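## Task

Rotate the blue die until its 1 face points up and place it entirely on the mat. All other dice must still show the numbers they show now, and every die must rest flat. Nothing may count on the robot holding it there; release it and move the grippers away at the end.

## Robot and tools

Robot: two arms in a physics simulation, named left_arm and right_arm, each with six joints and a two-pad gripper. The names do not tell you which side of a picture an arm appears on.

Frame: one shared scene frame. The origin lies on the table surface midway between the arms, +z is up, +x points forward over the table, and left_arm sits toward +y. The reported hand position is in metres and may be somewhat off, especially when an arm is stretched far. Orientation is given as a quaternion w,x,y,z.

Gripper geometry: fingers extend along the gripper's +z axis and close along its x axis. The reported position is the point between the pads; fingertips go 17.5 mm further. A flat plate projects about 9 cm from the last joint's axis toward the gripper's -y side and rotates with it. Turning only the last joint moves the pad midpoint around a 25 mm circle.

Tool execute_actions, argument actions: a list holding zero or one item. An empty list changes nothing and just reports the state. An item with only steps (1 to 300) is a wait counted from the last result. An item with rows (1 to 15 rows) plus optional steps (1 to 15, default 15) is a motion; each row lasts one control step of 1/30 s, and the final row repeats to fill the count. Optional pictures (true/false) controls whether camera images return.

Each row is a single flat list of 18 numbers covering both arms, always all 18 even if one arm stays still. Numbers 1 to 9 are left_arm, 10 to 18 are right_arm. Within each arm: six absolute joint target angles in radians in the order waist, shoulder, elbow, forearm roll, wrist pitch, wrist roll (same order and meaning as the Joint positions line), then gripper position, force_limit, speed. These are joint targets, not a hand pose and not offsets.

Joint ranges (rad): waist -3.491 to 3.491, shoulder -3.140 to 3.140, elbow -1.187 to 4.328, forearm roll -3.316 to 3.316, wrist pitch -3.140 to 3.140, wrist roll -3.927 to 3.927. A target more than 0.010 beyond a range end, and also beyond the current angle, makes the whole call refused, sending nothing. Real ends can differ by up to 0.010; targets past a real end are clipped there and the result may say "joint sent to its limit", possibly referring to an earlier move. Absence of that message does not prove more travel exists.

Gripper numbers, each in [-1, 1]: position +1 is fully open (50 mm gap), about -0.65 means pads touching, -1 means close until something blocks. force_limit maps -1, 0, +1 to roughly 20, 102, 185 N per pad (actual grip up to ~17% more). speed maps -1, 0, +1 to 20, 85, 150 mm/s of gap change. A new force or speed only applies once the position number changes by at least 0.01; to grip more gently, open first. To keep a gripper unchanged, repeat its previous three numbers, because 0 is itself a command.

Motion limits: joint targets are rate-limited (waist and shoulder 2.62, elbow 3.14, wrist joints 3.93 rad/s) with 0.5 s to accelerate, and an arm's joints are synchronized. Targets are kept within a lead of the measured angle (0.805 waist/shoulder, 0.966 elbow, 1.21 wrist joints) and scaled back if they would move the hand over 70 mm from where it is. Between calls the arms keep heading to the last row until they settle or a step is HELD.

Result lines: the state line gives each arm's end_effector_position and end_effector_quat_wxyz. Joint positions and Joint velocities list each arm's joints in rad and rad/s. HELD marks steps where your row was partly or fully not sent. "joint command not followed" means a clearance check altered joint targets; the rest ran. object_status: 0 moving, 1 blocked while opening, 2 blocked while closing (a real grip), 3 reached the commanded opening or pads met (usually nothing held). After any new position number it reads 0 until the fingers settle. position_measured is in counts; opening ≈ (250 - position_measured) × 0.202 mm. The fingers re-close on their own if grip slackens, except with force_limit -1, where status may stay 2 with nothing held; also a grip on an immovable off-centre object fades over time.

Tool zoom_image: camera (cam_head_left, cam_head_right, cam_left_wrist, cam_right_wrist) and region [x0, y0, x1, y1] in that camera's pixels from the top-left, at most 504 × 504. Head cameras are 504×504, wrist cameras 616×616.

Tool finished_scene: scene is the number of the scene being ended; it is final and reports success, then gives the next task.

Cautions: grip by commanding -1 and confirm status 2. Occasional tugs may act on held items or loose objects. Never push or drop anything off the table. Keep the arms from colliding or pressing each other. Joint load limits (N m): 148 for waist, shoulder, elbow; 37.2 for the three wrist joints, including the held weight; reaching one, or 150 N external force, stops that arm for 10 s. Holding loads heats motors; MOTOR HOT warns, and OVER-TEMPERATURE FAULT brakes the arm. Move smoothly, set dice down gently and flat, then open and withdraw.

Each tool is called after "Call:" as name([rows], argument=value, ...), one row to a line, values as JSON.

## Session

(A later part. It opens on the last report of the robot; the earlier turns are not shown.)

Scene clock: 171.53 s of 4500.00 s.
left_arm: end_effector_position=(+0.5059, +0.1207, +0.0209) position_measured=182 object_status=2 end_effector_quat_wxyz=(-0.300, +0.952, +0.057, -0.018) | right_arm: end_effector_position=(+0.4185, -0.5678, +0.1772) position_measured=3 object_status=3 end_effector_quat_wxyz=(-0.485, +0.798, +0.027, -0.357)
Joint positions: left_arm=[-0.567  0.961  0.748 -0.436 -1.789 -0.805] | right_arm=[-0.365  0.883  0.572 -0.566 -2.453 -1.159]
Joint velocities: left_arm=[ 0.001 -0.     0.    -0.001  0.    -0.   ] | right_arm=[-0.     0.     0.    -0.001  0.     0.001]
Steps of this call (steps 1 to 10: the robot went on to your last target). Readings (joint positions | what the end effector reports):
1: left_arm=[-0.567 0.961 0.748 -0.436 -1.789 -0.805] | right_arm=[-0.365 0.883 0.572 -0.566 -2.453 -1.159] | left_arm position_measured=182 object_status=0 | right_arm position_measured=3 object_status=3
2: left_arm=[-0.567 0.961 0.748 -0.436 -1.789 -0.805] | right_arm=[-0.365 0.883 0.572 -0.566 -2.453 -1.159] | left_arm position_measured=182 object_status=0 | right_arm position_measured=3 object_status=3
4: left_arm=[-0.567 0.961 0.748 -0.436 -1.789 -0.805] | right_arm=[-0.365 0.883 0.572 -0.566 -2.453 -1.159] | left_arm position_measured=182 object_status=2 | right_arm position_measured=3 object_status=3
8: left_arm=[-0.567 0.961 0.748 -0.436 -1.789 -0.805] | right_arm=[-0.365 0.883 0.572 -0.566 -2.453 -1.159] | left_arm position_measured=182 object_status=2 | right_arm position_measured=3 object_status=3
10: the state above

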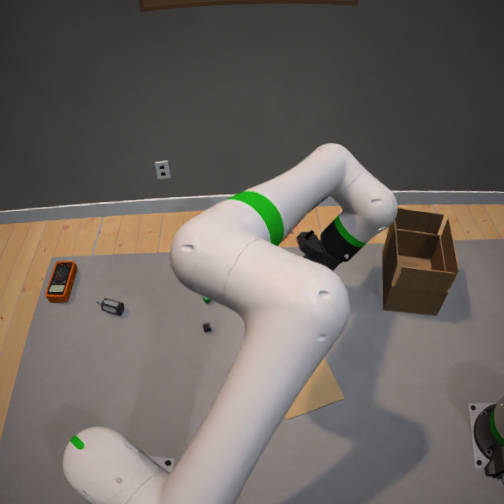

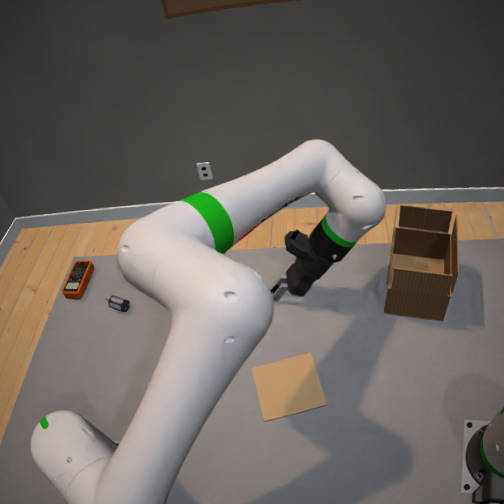

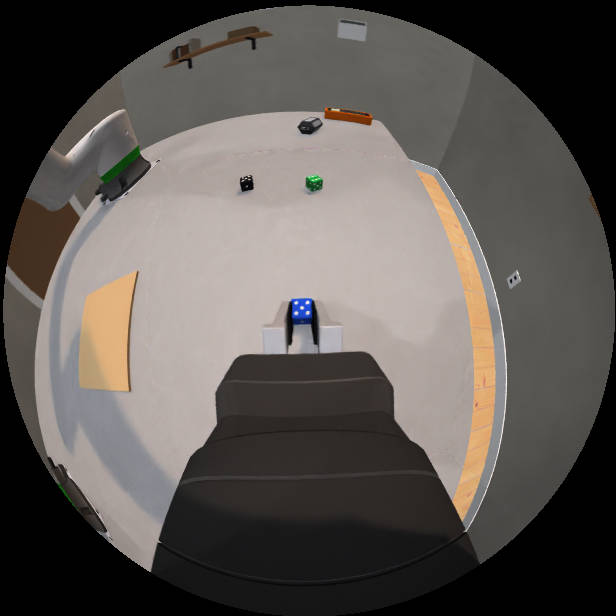

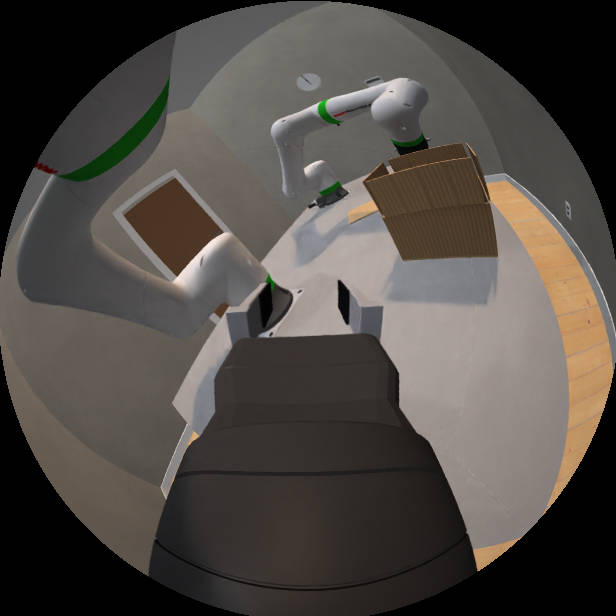

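Call:
execute_actions([
  {"rows": [[-0.5660,0.9264,0.7790,-0.4446,-1.8480,-0.8364,-1,-0.5,-0.5,-0.365,0.883,0.572,-0.566,-2.453,-1.159,1,0,0]], "steps": 6},
], pictures=false)

Call:
execute_actions([
  {"rows": [[-0.35,0.35,0.05,0.2,-1.4,-1.7,-1,-0.5,-0.5,-0.365,0.883,0.572,-0.566,-2.453,-1.159,1,0,0]], "steps": 15},
], pictures=false)

Call:
execute_actions([
  {"steps": 8},
], pictures=false)

Call:
execute_actions([
  {"rows": [[-0.134,0.2878,-0.7543,0.9063,-1.2415,-2.6353,-1,-0.5,-0.5,-0.365,0.883,0.572,-0.566,-2.453,-1.159,1,0,0]], "steps": 15},
], pictures=false)

Call:
execute_actions([
  {"steps": 25},
])

Scene clock: 213.33 s of 4500.00 s.
left_arm: end_effector_position=(+0.5070, +0.1212, +0.0586) position_measured=182 object_status=2 end_effector_quat_wxyz=(-0.300, +0.952, +0.056, -0.018) | right_arm: end_effector_position=(+0.4185, -0.5678, +0.1772) position_measured=3 object_status=3 end_effector_quat_wxyz=(-0.485, +0.798, +0.027, -0.357)
Joint positions: left_arm=[-0.566  0.926  0.779 -0.444 -1.847 -0.836] | right_arm=[-0.365  0.883  0.572 -0.566 -2.453 -1.159]
Joint velocities: left_arm=[ 0.002 -0.015  0.017 -0.02  -0.062 -0.033] | right_arm=[-0.001 -0.001  0.    -0.001 -0.     0.001]
Steps of this call (steps 1 to 15: the robot went on to your last target; steps 16 to 90: nothing new was sent; then 38.60 s passed at rest; steps 91 to 96: all 6 steps of this action). Readings (joint positions | what the end effector reports):
91: left_arm=[-0.567 0.961 0.748 -0.436 -1.789 -0.805] | right_arm=[-0.365 0.883 0.572 -0.566 -2.453 -1.159] | left_arm position_measured=182 object_status=2 | right_arm position_measured=3 object_status=3
92: left_arm=[-0.567 0.958 0.750 -0.437 -1.794 -0.806] | right_arm=[-0.365 0.883 0.572 -0.566 -2.453 -1.159] | left_arm position_measured=182 object_status=2 | right_arm position_measured=3 object_status=3
94: left_arm=[-0.567 0.939 0.768 -0.441 -1.827 -0.825] | right_arm=[-0.365 0.883 0.572 -0.566 -2.453 -1.159] | left_arm position_measured=182 object_status=2 | right_arm position_measured=3 object_status=3
96: the state above

Scene clock: 213.83 s of 4500.00 s.
left_arm: end_effector_position=(+0.4311, +0.0986, +0.1203) position_measured=182 object_status=2 end_effector_quat_wxyz=(-0.001, +0.975, -0.199, -0.101) | right_arm: end_effector_position=(+0.4185, -0.5678, +0.1772) position_measured=3 object_status=3 end_effector_quat_wxyz=(-0.485, +0.798, +0.027, -0.357)
Joint positions: left_arm=[-0.399  0.481  0.216  0.053 -1.502 -1.503] | right_arm=[-0.365  0.883  0.572 -0.566 -2.453 -1.159]
Joint velocities: left_arm=[ 0.42  -1.12  -1.413  1.248  0.867 -1.666] | right_arm=[ 0.    -0.001 -0.     0.001 -0.001 -0.   ]
Steps of this call (steps 1 to 15: all 15 steps of this action). Readings (joint positions | what the end effector reports):
1: left_arm=[-0.566 0.926 0.779 -0.444 -1.848 -0.836] | right_arm=[-0.365 0.883 0.572 -0.566 -2.453 -1.159] | left_arm position_measured=182 object_status=2 | right_arm position_measured=3 object_status=3
2: left_arm=[-0.565 0.923 0.775 -0.441 -1.846 -0.842] | right_arm=[-0.365 0.883 0.572 -0.566 -2.453 -1.159] | left_arm position_measured=182 object_status=2 | right_arm position_measured=3 object_status=3
4: left_arm=[-0.556 0.901 0.746 -0.416 -1.828 -0.876] | right_arm=[-0.365 0.883 0.572 -0.566 -2.453 -1.159] | left_arm position_measured=182 object_status=2 | right_arm position_measured=3 object_status=3
8: left_arm=[-0.515 0.789 0.606 -0.292 -1.742 -1.042] | right_arm=[-0.365 0.883 0.572 -0.566 -2.453 -1.159] | left_arm position_measured=182 object_status=2 | right_arm position_measured=3 object_status=3
15: the state above

Scene clock: 214.10 s of 4500.00 s.
left_arm: end_effector_position=(+0.4111, +0.0875, +0.1434) position_measured=182 object_status=2 end_effector_quat_wxyz=(+0.086, +0.961, -0.252, -0.078) | right_arm: end_effector_position=(+0.4185, -0.5678, +0.1772) position_measured=3 object_status=3 end_effector_quat_wxyz=(-0.485, +0.798, +0.027, -0.357)
Joint positions: left_arm=[-0.35  0.35  0.05  0.2  -1.4  -1.7 ] | right_arm=[-0.365  0.883  0.572 -0.566 -2.453 -1.159]
Joint velocities: left_arm=[ 0.001 -0.002 -0.007  0.001  0.003 -0.01 ] | right_arm=[-0.     0.001  0.    -0.001 -0.     0.001]
Steps of this call (steps 1 to 8: the robot went on to your last target). Readings (joint positions | what the end effector reports):
1: left_arm=[-0.386 0.446 0.172 0.093 -1.475 -1.556] | right_arm=[-0.365 0.883 0.572 -0.566 -2.453 -1.159] | left_arm position_measured=182 object_status=2 | right_arm position_measured=3 object_status=3
2: left_arm=[-0.375 0.416 0.134 0.126 -1.452 -1.600] | right_arm=[-0.365 0.883 0.572 -0.566 -2.453 -1.159] | left_arm position_measured=182 object_status=2 | right_arm position_measured=3 object_status=3
4: left_arm=[-0.359 0.374 0.080 0.174 -1.418 -1.664] | right_arm=[-0.365 0.883 0.572 -0.566 -2.453 -1.159] | left_arm position_measured=182 object_status=2 | right_arm position_measured=3 object_status=3
8: the state above

Scene clock: 214.60 s of 4500.00 s.
left_arm: end_effector_position=(+0.2881, +0.0812, +0.0707) position_measured=182 object_status=2 end_effector_quat_wxyz=(+0.334, +0.875, -0.307, -0.170) | right_arm: end_effector_position=(+0.4185, -0.5678, +0.1772) position_measured=3 object_status=3 end_effector_quat_wxyz=(-0.485, +0.798, +0.027, -0.357)
Joint positions: left_arm=[-0.205  0.308 -0.492  0.675 -1.293 -2.33 ] | right_arm=[-0.365  0.883  0.572 -0.566 -2.453 -1.159]
Joint velocities: left_arm=[ 0.464 -0.134 -1.733  1.514  0.34  -2.005] | right_arm=[-0.001  0.     0.    -0.002 -0.001  0.001]
Steps of this call (steps 1 to 15: all 15 steps of this action). Readings (joint positions | what the end effector reports):
1: left_arm=[-0.350 0.350 0.050 0.200 -1.400 -1.700] | right_arm=[-0.365 0.883 0.572 -0.566 -2.453 -1.159] | left_arm position_measured=182 object_status=2 | right_arm position_measured=3 object_status=3
2: left_arm=[-0.349 0.350 0.046 0.204 -1.399 -1.705] | right_arm=[-0.365 0.883 0.572 -0.566 -2.453 -1.159] | left_arm position_measured=182 object_status=2 | right_arm position_measured=3 object_status=3
4: left_arm=[-0.341 0.348 0.017 0.229 -1.393 -1.738] | right_arm=[-0.365 0.883 0.572 -0.566 -2.453 -1.159] | left_arm position_measured=182 object_status=2 | right_arm position_measured=3 object_status=3
8: left_arm=[-0.304 0.337 -0.123 0.351 -1.366 -1.901] | right_arm=[-0.365 0.883 0.572 -0.566 -2.453 -1.159] | left_arm position_measured=182 object_status=2 | right_arm position_measured=3 object_status=3
15: the state above

Scene clock: 215.43 s of 4500.00 s.
left_arm: end_effector_position=(+0.2503, +0.0851, +0.0499) position_measured=182 object_status=2 end_effector_quat_wxyz=(+0.438, +0.842, -0.280, -0.146) | right_arm: end_effector_position=(+0.4185, -0.5678, +0.1772) position_measured=3 object_status=3 end_effector_quat_wxyz=(-0.485, +0.798, +0.027, -0.357)
Joint positions: left_arm=[-0.134  0.288 -0.754  0.906 -1.242 -2.635] | right_arm=[-0.365  0.883  0.572 -0.566 -2.453 -1.159]
Joint velocities: left_arm=[ 0.001 -0.001 -0.    -0.    -0.     0.   ] | right_arm=[ 0.001  0.    -0.     0.002  0.     0.001]
Steps of this call (steps 1 to 25: the robot went on to your last target). Readings (joint positions | what the end effector reports):
1: left_arm=[-0.189 0.304 -0.548 0.725 -1.282 -2.395] | right_arm=[-0.365 0.883 0.572 -0.566 -2.453 -1.159] | left_arm position_measured=182 object_status=2 | right_arm position_measured=3 object_status=3
2: left_arm=[-0.176 0.300 -0.598 0.769 -1.272 -2.453] | right_arm=[-0.365 0.883 0.572 -0.566 -2.453 -1.159] | left_arm position_measured=182 object_status=2 | right_arm position_measured=3 object_status=3
4: left_arm=[-0.155 0.294 -0.677 0.838 -1.257 -2.545] | right_arm=[-0.365 0.883 0.572 -0.566 -2.453 -1.159] | left_arm position_measured=182 object_status=2 | right_arm position_measured=3 object_status=3
8: left_arm=[-0.135 0.288 -0.752 0.904 -1.242 -2.632] | right_arm=[-0.365 0.883 0.572 -0.566 -2.453 -1.159] | left_arm position_measured=182 object_status=2 | right_arm position_measured=3 object_status=3
25: the state above

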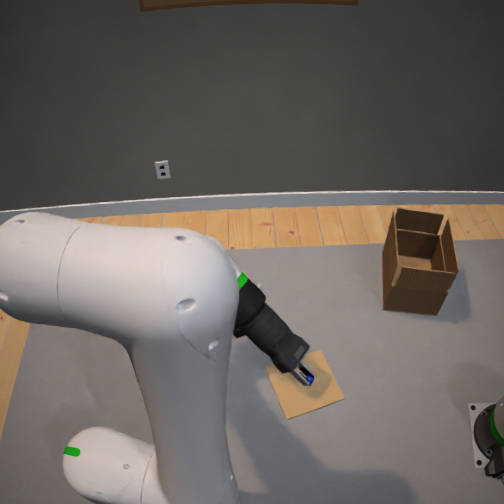

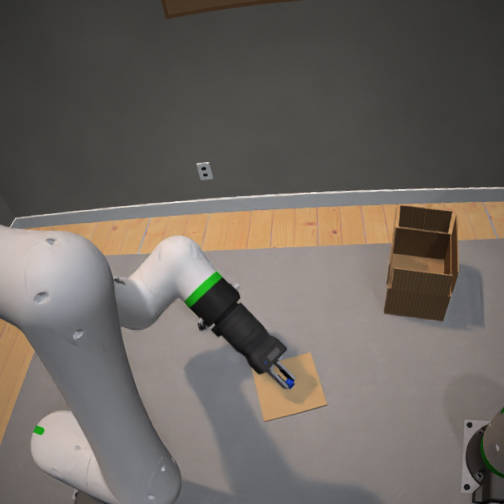

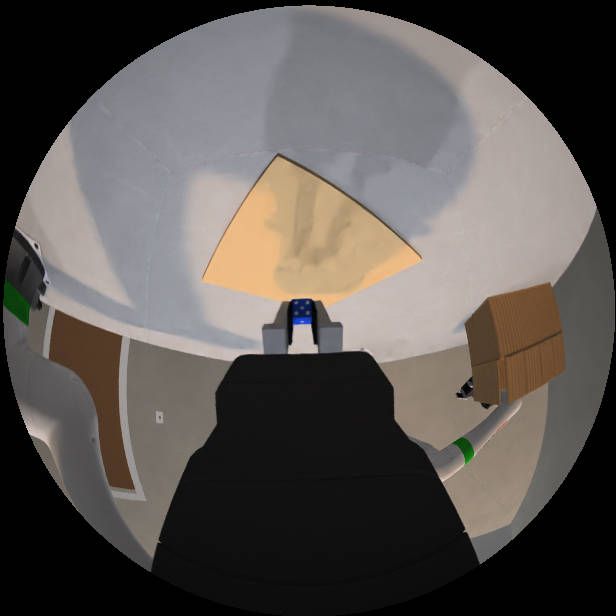

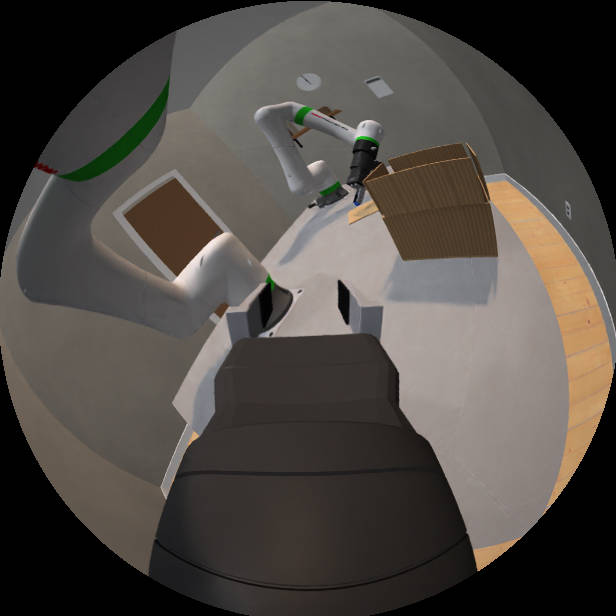

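Call:
execute_actions([
  {"rows": [[-0.1395,0.3376,-0.7671,0.9288,-1.2013,-2.6866,-1,-0.5,-0.5,-0.365,0.883,0.572,-0.566,-2.453,-1.159,1,0,0]], "steps": 12},
])

Call:
zoom_image(camera="cam_left_wrist", region=[250, 250, 354, 350])

Call:
zoom_image(camera="cam_head_right", region=[255, 355, 315, 415])

Call:
zoom_image(camera="cam_right_wrist", region=[340, 185, 385, 230])

Scene clock: 227.07 s of 4500.00 s.
left_arm: end_effector_position=(+0.2502, +0.0851, +0.0259) position_measured=182 object_status=2 end_effector_quat_wxyz=(+0.438, +0.842, -0.280, -0.146) | right_arm: end_effector_position=(+0.4185, -0.5678, +0.1772) position_measured=3 object_status=3 end_effector_quat_wxyz=(-0.485, +0.798, +0.027, -0.357)
Joint positions: left_arm=[-0.14   0.338 -0.767  0.929 -1.201 -2.687] | right_arm=[-0.365  0.883  0.572 -0.566 -2.453 -1.159]
Joint velocities: left_arm=[ 0.     0.001  0.    -0.     0.     0.   ] | right_arm=[-0. -0. -0. -0.  0. -0.]
Steps of this call (steps 1 to 15: the robot went on to your last target; steps 16 to 90: nothing new was sent; then 8.23 s passed at rest; steps 91 to 102: all 12 steps of this action). Readings (joint positions | what the end effector reports):
91: left_arm=[-0.134 0.288 -0.754 0.906 -1.241 -2.636] | right_arm=[-0.365 0.883 0.572 -0.566 -2.453 -1.159] | left_arm position_measured=182 object_status=2 | right_arm position_measured=3 object_status=3
92: left_arm=[-0.134 0.291 -0.755 0.908 -1.239 -2.639] | right_arm=[-0.365 0.883 0.572 -0.566 -2.453 -1.159] | left_arm position_measured=182 object_status=2 | right_arm position_measured=3 object_status=3
94: left_arm=[-0.137 0.315 -0.761 0.918 -1.220 -2.663] | right_arm=[-0.365 0.883 0.572 -0.566 -2.453 -1.159] | left_arm position_measured=182 object_status=2 | right_arm position_measured=3 object_status=3
98: left_arm=[-0.139 0.337 -0.767 0.929 -1.201 -2.686] | right_arm=[-0.365 0.883 0.572 -0.566 -2.453 -1.159] | left_arm position_measured=182 object_status=2 | right_arm position_measured=3 object_status=3
102: the state above

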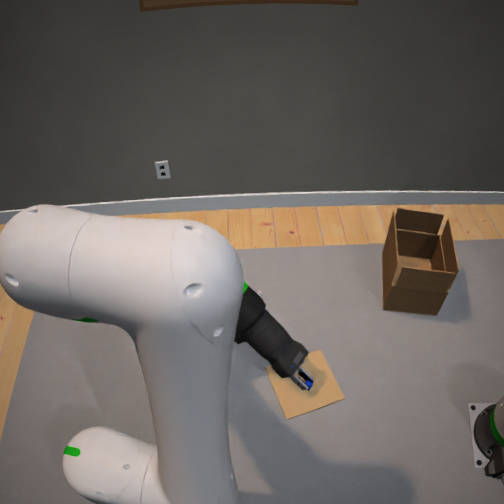

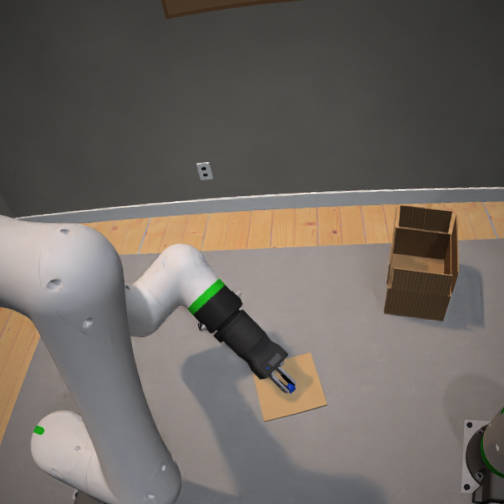

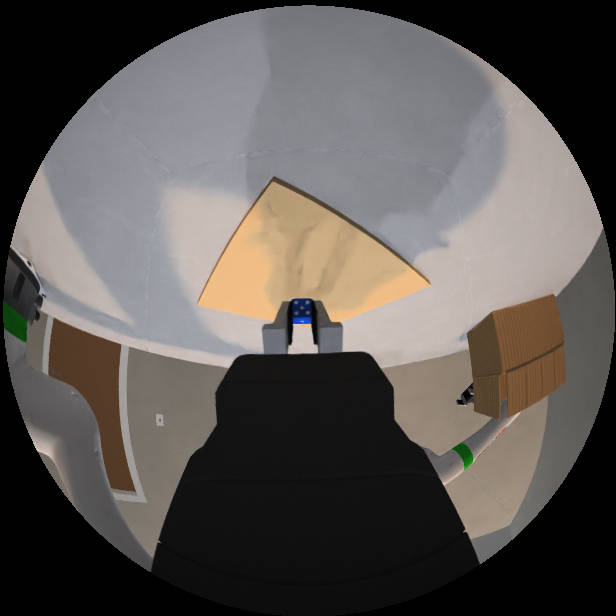

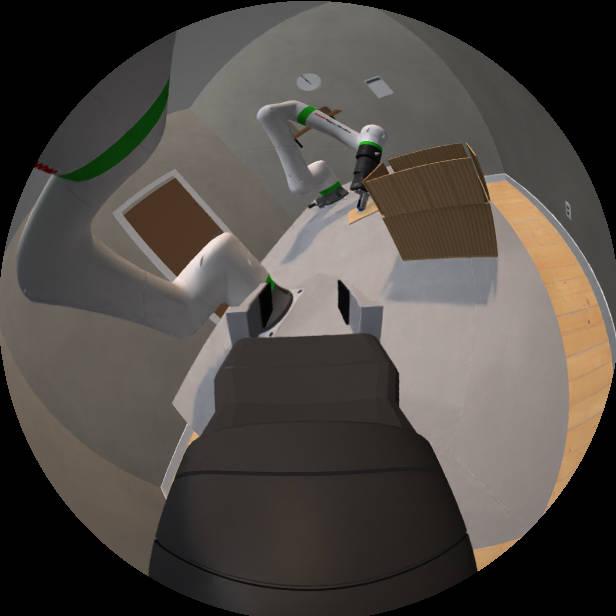

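Region (250, 250, 354, 350) of cam_left_wrist's 616x616 image, scaled by 4.846, with more detail than that image has; it fills the top 485 rows of this view, and the rest is white.

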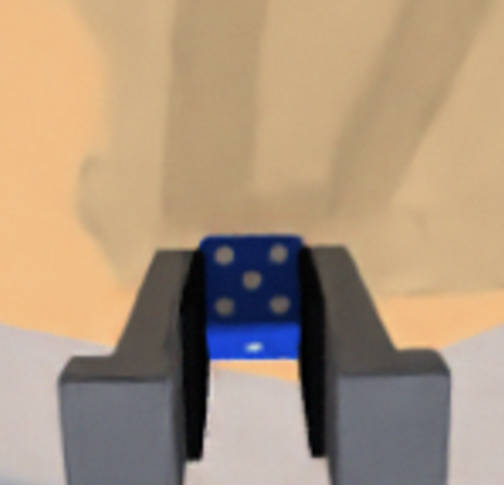

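Region (255, 355, 315, 415) of cam_head_right's 504x504 image, scaled by 8.400, with more detail than that image has.

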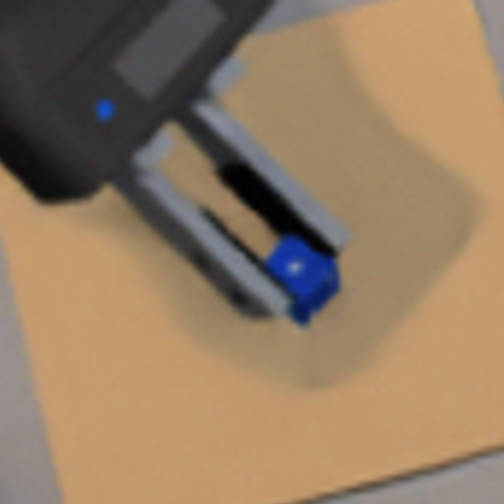

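Region (340, 185, 385, 230) of cam_right_wrist's 616x616 image, scaled by 11.200, with more detail than that image has.

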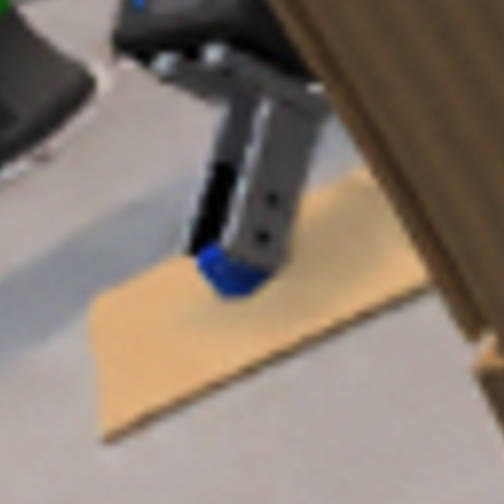

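Call:
execute_actions([
  {"rows": [[-0.1402,0.3439,-0.7686,0.9316,-1.1962,-2.6929,-1,-0.5,-0.5,-0.365,0.883,0.572,-0.566,-2.453,-1.159,1,0,0]], "steps": 8},
])

Call:
zoom_image(camera="cam_left_wrist", region=[250, 250, 354, 350])

Scene clock: 232.40 s of 4500.00 s.
left_arm: end_effector_position=(+0.2502, +0.0851, +0.0230) position_measured=182 object_status=2 end_effector_quat_wxyz=(+0.438, +0.842, -0.280, -0.146) | right_arm: end_effector_position=(+0.4185, -0.5678, +0.1772) position_measured=3 object_status=3 end_effector_quat_wxyz=(-0.485, +0.798, +0.027, -0.357)
Joint positions: left_arm=[-0.14   0.344 -0.769  0.932 -1.197 -2.693] | right_arm=[-0.365  0.883  0.572 -0.566 -2.453 -1.159]
Joint velocities: left_arm=[-0.001  0.    -0.001  0.001  0.003  0.   ] | right_arm=[-0.002 -0.001 -0.    -0.001 -0.003  0.001]
Steps of this call (steps 1 to 15: the robot went on to your last target; steps 16 to 90: nothing new was sent; then 2.07 s passed at rest; steps 91 to 98: all 8 steps of this action). Readings (joint positions | what the end effector reports):
91: left_arm=[-0.139 0.338 -0.767 0.929 -1.201 -2.687] | right_arm=[-0.365 0.883 0.572 -0.566 -2.453 -1.159] | left_arm position_measured=182 object_status=2 | right_arm position_measured=3 object_status=3
92: left_arm=[-0.140 0.340 -0.767 0.930 -1.200 -2.690] | right_arm=[-0.365 0.883 0.572 -0.566 -2.453 -1.159] | left_arm position_measured=182 object_status=2 | right_arm position_measured=3 object_status=3
94: left_arm=[-0.140 0.344 -0.768 0.931 -1.197 -2.693] | right_arm=[-0.365 0.883 0.572 -0.566 -2.453 -1.159] | left_arm position_measured=182 object_status=2 | right_arm position_measured=3 object_status=3
98: the state above

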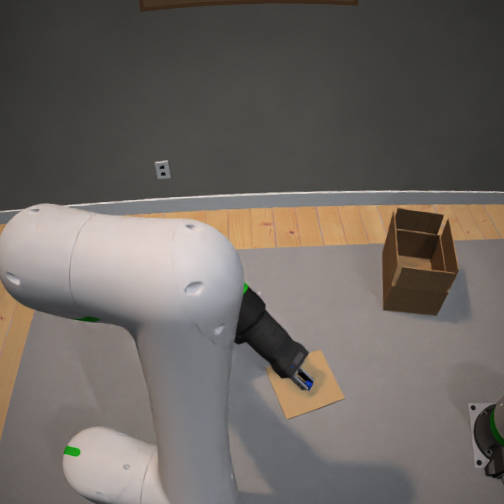

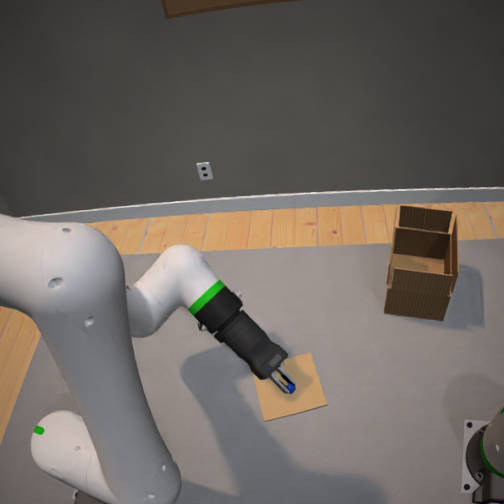

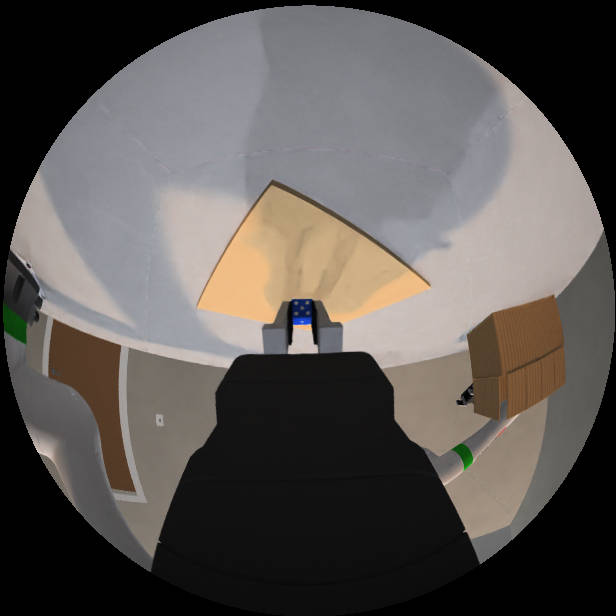

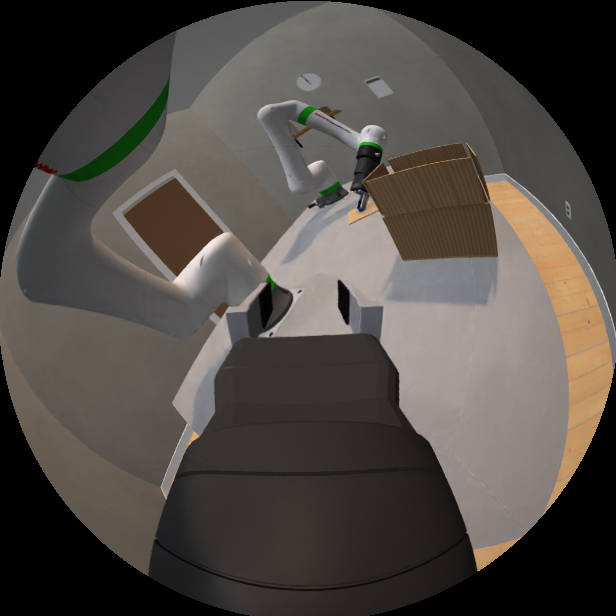

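Region (250, 250, 354, 350) of cam_left_wrist's 616x616 image, scaled by 4.846, with more detail than that image has; it fills the top 485 rows of this view, and the rest is white.

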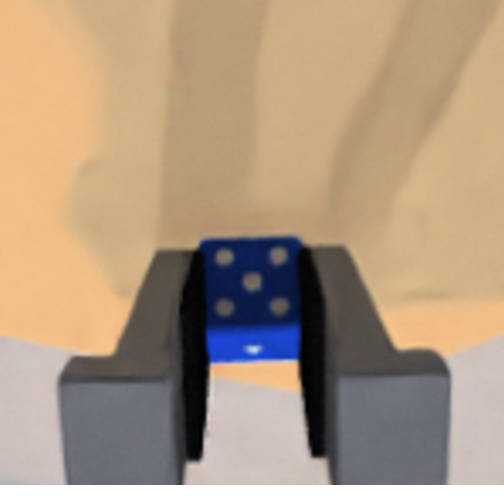

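Call:
execute_actions([
  {"rows": [[-0.1402,0.3439,-0.7686,0.9316,-1.1962,-2.6929,1,-0.5,0,-0.365,0.883,0.572,-0.566,-2.453,-1.159,1,0,0]], "steps": 9},
], pictures=false)

Call:
execute_actions([
  {"rows": [[-0.134,0.2878,-0.7543,0.9063,-1.2415,-2.6353,1,-0.5,0,-0.365,0.883,0.572,-0.566,-2.453,-1.159,1,0,0]], "steps": 6},
], pictures=false)

Call:
execute_actions([
  {"rows": [[0.1,0.0,-0.4,0.7,-1.3,-2.4,1,-0.5,0,-0.365,0.883,0.572,-0.566,-2.453,-1.159,1,0,0]], "steps": 15},
], pictures=false)

Call:
execute_actions([
  {"steps": 12},
])

Call:
zoom_image(camera="cam_head_right", region=[180, 280, 340, 430])

Scene clock: 240.73 s of 4500.00 s.
left_arm: end_effector_position=(+0.2501, +0.0852, +0.0227) position_measured=63 object_status=0 end_effector_quat_wxyz=(+0.438, +0.842, -0.280, -0.146) | right_arm: end_effector_position=(+0.4185, -0.5678, +0.1772) position_measured=3 object_status=3 end_effector_quat_wxyz=(-0.485, +0.798, +0.027, -0.357)
Joint positions: left_arm=[-0.14   0.344 -0.769  0.931 -1.196 -2.693] | right_arm=[-0.365  0.883  0.572 -0.566 -2.453 -1.159]
Joint velocities: left_arm=[-0.    -0.001 -0.     0.002 -0.003  0.   ] | right_arm=[ 0.    -0.001 -0.     0.    -0.001 -0.001]
Steps of this call (steps 1 to 15: the robot went on to your last target; steps 16 to 90: nothing new was sent; then 5.03 s passed at rest; steps 91 to 99: all 9 steps of this action). Readings (joint positions | what the end effector reports):
91: left_arm=[-0.140 0.344 -0.769 0.932 -1.196 -2.693] | right_arm=[-0.365 0.883 0.572 -0.566 -2.453 -1.159] | left_arm position_measured=175 object_status=0 | right_arm position_measured=3 object_status=3
92: left_arm=[-0.140 0.344 -0.769 0.931 -1.196 -2.693] | right_arm=[-0.365 0.883 0.572 -0.566 -2.453 -1.159] | left_arm position_measured=161 object_status=0 | right_arm position_measured=3 object_status=3
94: left_arm=[-0.140 0.344 -0.769 0.931 -1.195 -2.693] | right_arm=[-0.365 0.883 0.572 -0.566 -2.453 -1.159] | left_arm position_measured=133 object_status=0 | right_arm position_measured=3 object_status=3
98: left_arm=[-0.140 0.344 -0.769 0.931 -1.196 -2.693] | right_arm=[-0.365 0.883 0.572 -0.566 -2.453 -1.159] | left_arm position_measured=77 object_status=0 | right_arm position_measured=3 object_status=3
99: the state above

Scene clock: 240.93 s of 4500.00 s.
left_arm: end_effector_position=(+0.2504, +0.0850, +0.0478) position_measured=3 object_status=0 end_effector_quat_wxyz=(+0.438, +0.841, -0.280, -0.146) | right_arm: end_effector_position=(+0.4185, -0.5678, +0.1772) position_measured=3 object_status=3 end_effector_quat_wxyz=(-0.485, +0.798, +0.027, -0.357)
Joint positions: left_arm=[-0.135  0.292 -0.755  0.909 -1.238 -2.64 ] | right_arm=[-0.365  0.883  0.572 -0.566 -2.453 -1.159]
Joint velocities: left_arm=[ 0.021 -0.202  0.05  -0.096 -0.163  0.204] | right_arm=[ 0.    -0.    -0.     0.001 -0.002  0.   ]
Steps of this call (steps 1 to 6: all 6 steps of this action). Readings (joint positions | what the end effector reports):
1: left_arm=[-0.140 0.344 -0.769 0.931 -1.196 -2.693] | right_arm=[-0.365 0.883 0.572 -0.566 -2.453 -1.159] | left_arm position_measured=49 object_status=0 | right_arm position_measured=3 object_status=3
2: left_arm=[-0.140 0.340 -0.768 0.930 -1.199 -2.690] | right_arm=[-0.365 0.883 0.572 -0.566 -2.453 -1.159] | left_arm position_measured=35 object_status=0 | right_arm position_measured=3 object_status=3
4: left_arm=[-0.137 0.317 -0.762 0.920 -1.218 -2.665] | right_arm=[-0.365 0.883 0.572 -0.566 -2.453 -1.159] | left_arm position_measured=9 object_status=0 | right_arm position_measured=3 object_status=3
6: the state above

Scene clock: 241.43 s of 4500.00 s.
left_arm: end_effector_position=(+0.4144, +0.1532, +0.1929) position_measured=3 object_status=3 end_effector_quat_wxyz=(+0.349, +0.895, -0.275, +0.035) | right_arm: end_effector_position=(+0.4185, -0.5678, +0.1772) position_measured=3 object_status=3 end_effector_quat_wxyz=(-0.485, +0.798, +0.027, -0.357)
Joint positions: left_arm=[ 0.055  0.055 -0.468  0.74  -1.289 -2.445] | right_arm=[-0.365  0.883  0.572 -0.566 -2.453 -1.159]
Joint velocities: left_arm=[ 0.444 -0.542  0.671 -0.388 -0.11   0.442] | right_arm=[ 0.001 -0.001  0.    -0.     0.002  0.001]
Steps of this call (steps 1 to 15: all 15 steps of this action). Readings (joint positions | what the end effector reports):
1: left_arm=[-0.134 0.288 -0.754 0.907 -1.241 -2.636] | right_arm=[-0.365 0.883 0.572 -0.566 -2.453 -1.159] | left_arm position_measured=3 object_status=0 | right_arm position_measured=3 object_status=3
2: left_arm=[-0.131 0.284 -0.750 0.903 -1.242 -2.632] | right_arm=[-0.365 0.883 0.572 -0.566 -2.453 -1.159] | left_arm position_measured=3 object_status=0 | right_arm position_measured=3 object_status=3
4: left_arm=[-0.112 0.260 -0.721 0.886 -1.247 -2.612] | right_arm=[-0.365 0.883 0.572 -0.566 -2.453 -1.159] | left_arm position_measured=3 object_status=0 | right_arm position_measured=3 object_status=3
8: left_arm=[-0.051 0.184 -0.628 0.832 -1.262 -2.551] | right_arm=[-0.365 0.883 0.572 -0.566 -2.453 -1.159] | left_arm position_measured=3 object_status=3 | right_arm position_measured=3 object_status=3
15: the state above

Scene clock: 241.83 s of 4500.00 s.
left_arm: end_effector_position=(+0.4424, +0.1782, +0.2343) position_measured=3 object_status=3 end_effector_quat_wxyz=(+0.320, +0.906, -0.266, +0.078) | right_arm: end_effector_position=(+0.4185, -0.5678, +0.1772) position_measured=3 object_status=3 end_effector_quat_wxyz=(-0.485, +0.798, +0.027, -0.357)
Joint positions: left_arm=[ 0.1  0.  -0.4  0.7 -1.3 -2.4] | right_arm=[-0.365  0.883  0.572 -0.566 -2.453 -1.159]
Joint velocities: left_arm=[ 0.001 -0.001 -0.    -0.001  0.     0.   ] | right_arm=[-0.001  0.001  0.    -0.001 -0.    -0.   ]
Steps of this call (steps 1 to 12: the robot went on to your last target). Readings (joint positions | what the end effector reports):
1: left_arm=[0.070 0.037 -0.446 0.727 -1.292 -2.430] | right_arm=[-0.365 0.883 0.572 -0.566 -2.453 -1.159] | left_arm position_measured=3 object_status=3 | right_arm position_measured=3 object_status=3
2: left_arm=[0.083 0.020 -0.425 0.715 -1.296 -2.417] | right_arm=[-0.365 0.883 0.572 -0.566 -2.453 -1.159] | left_arm position_measured=3 object_status=3 | right_arm position_measured=3 object_status=3
4: left_arm=[0.098 0.002 -0.402 0.702 -1.300 -2.402] | right_arm=[-0.365 0.883 0.572 -0.566 -2.453 -1.159] | left_arm position_measured=3 object_status=3 | right_arm position_measured=3 object_status=3
8: left_arm=[0.100 0.000 -0.400 0.700 -1.300 -2.400] | right_arm=[-0.365 0.883 0.572 -0.566 -2.453 -1.159] | left_arm position_measured=3 object_status=3 | right_arm position_measured=3 object_status=3
12: the state above

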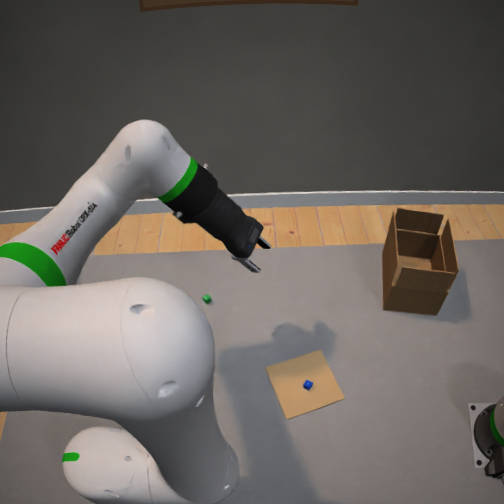

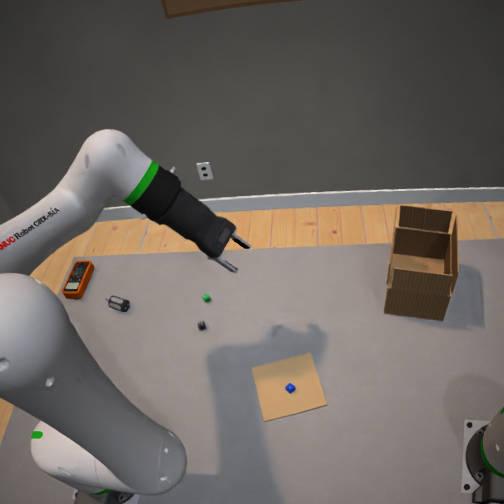

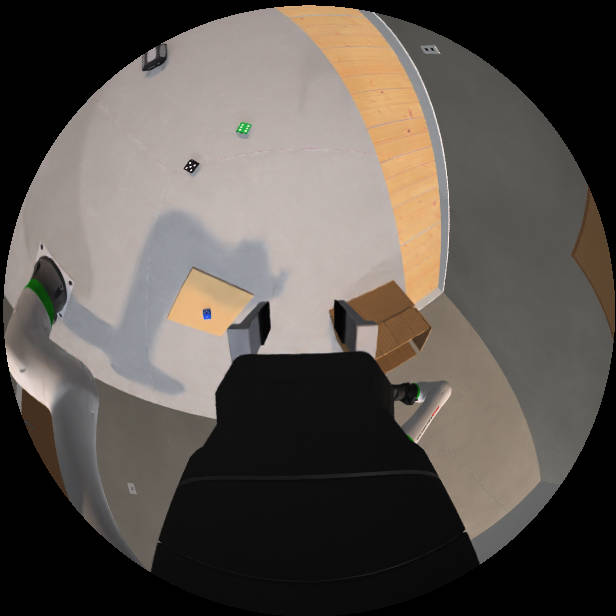

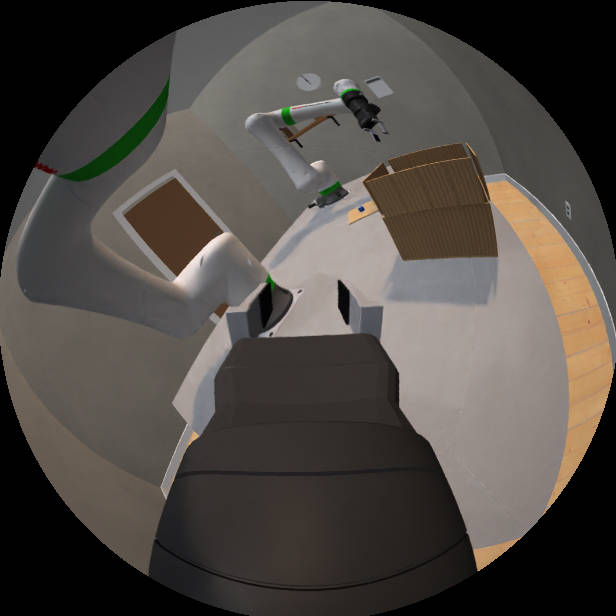

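Region (180, 280, 340, 430) of cam_head_right's 504x504 image, scaled by 3.150, with more detail than that image has; it fills the top 472 rows of this view, and the rest is white.

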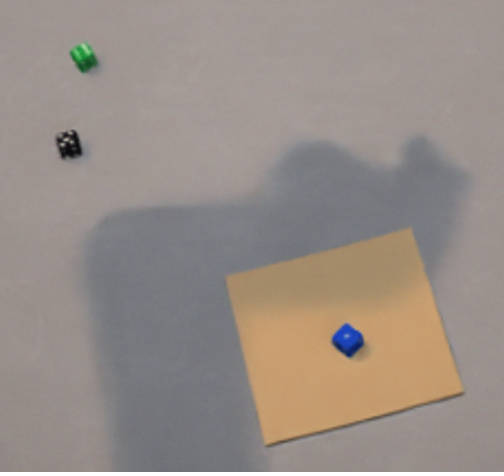

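The blue die shows 1 on the mat, and the other dice haven't changed (black 5, green 6).

Call:
finished_scene(scene=1)

The scene is finished: the task was done.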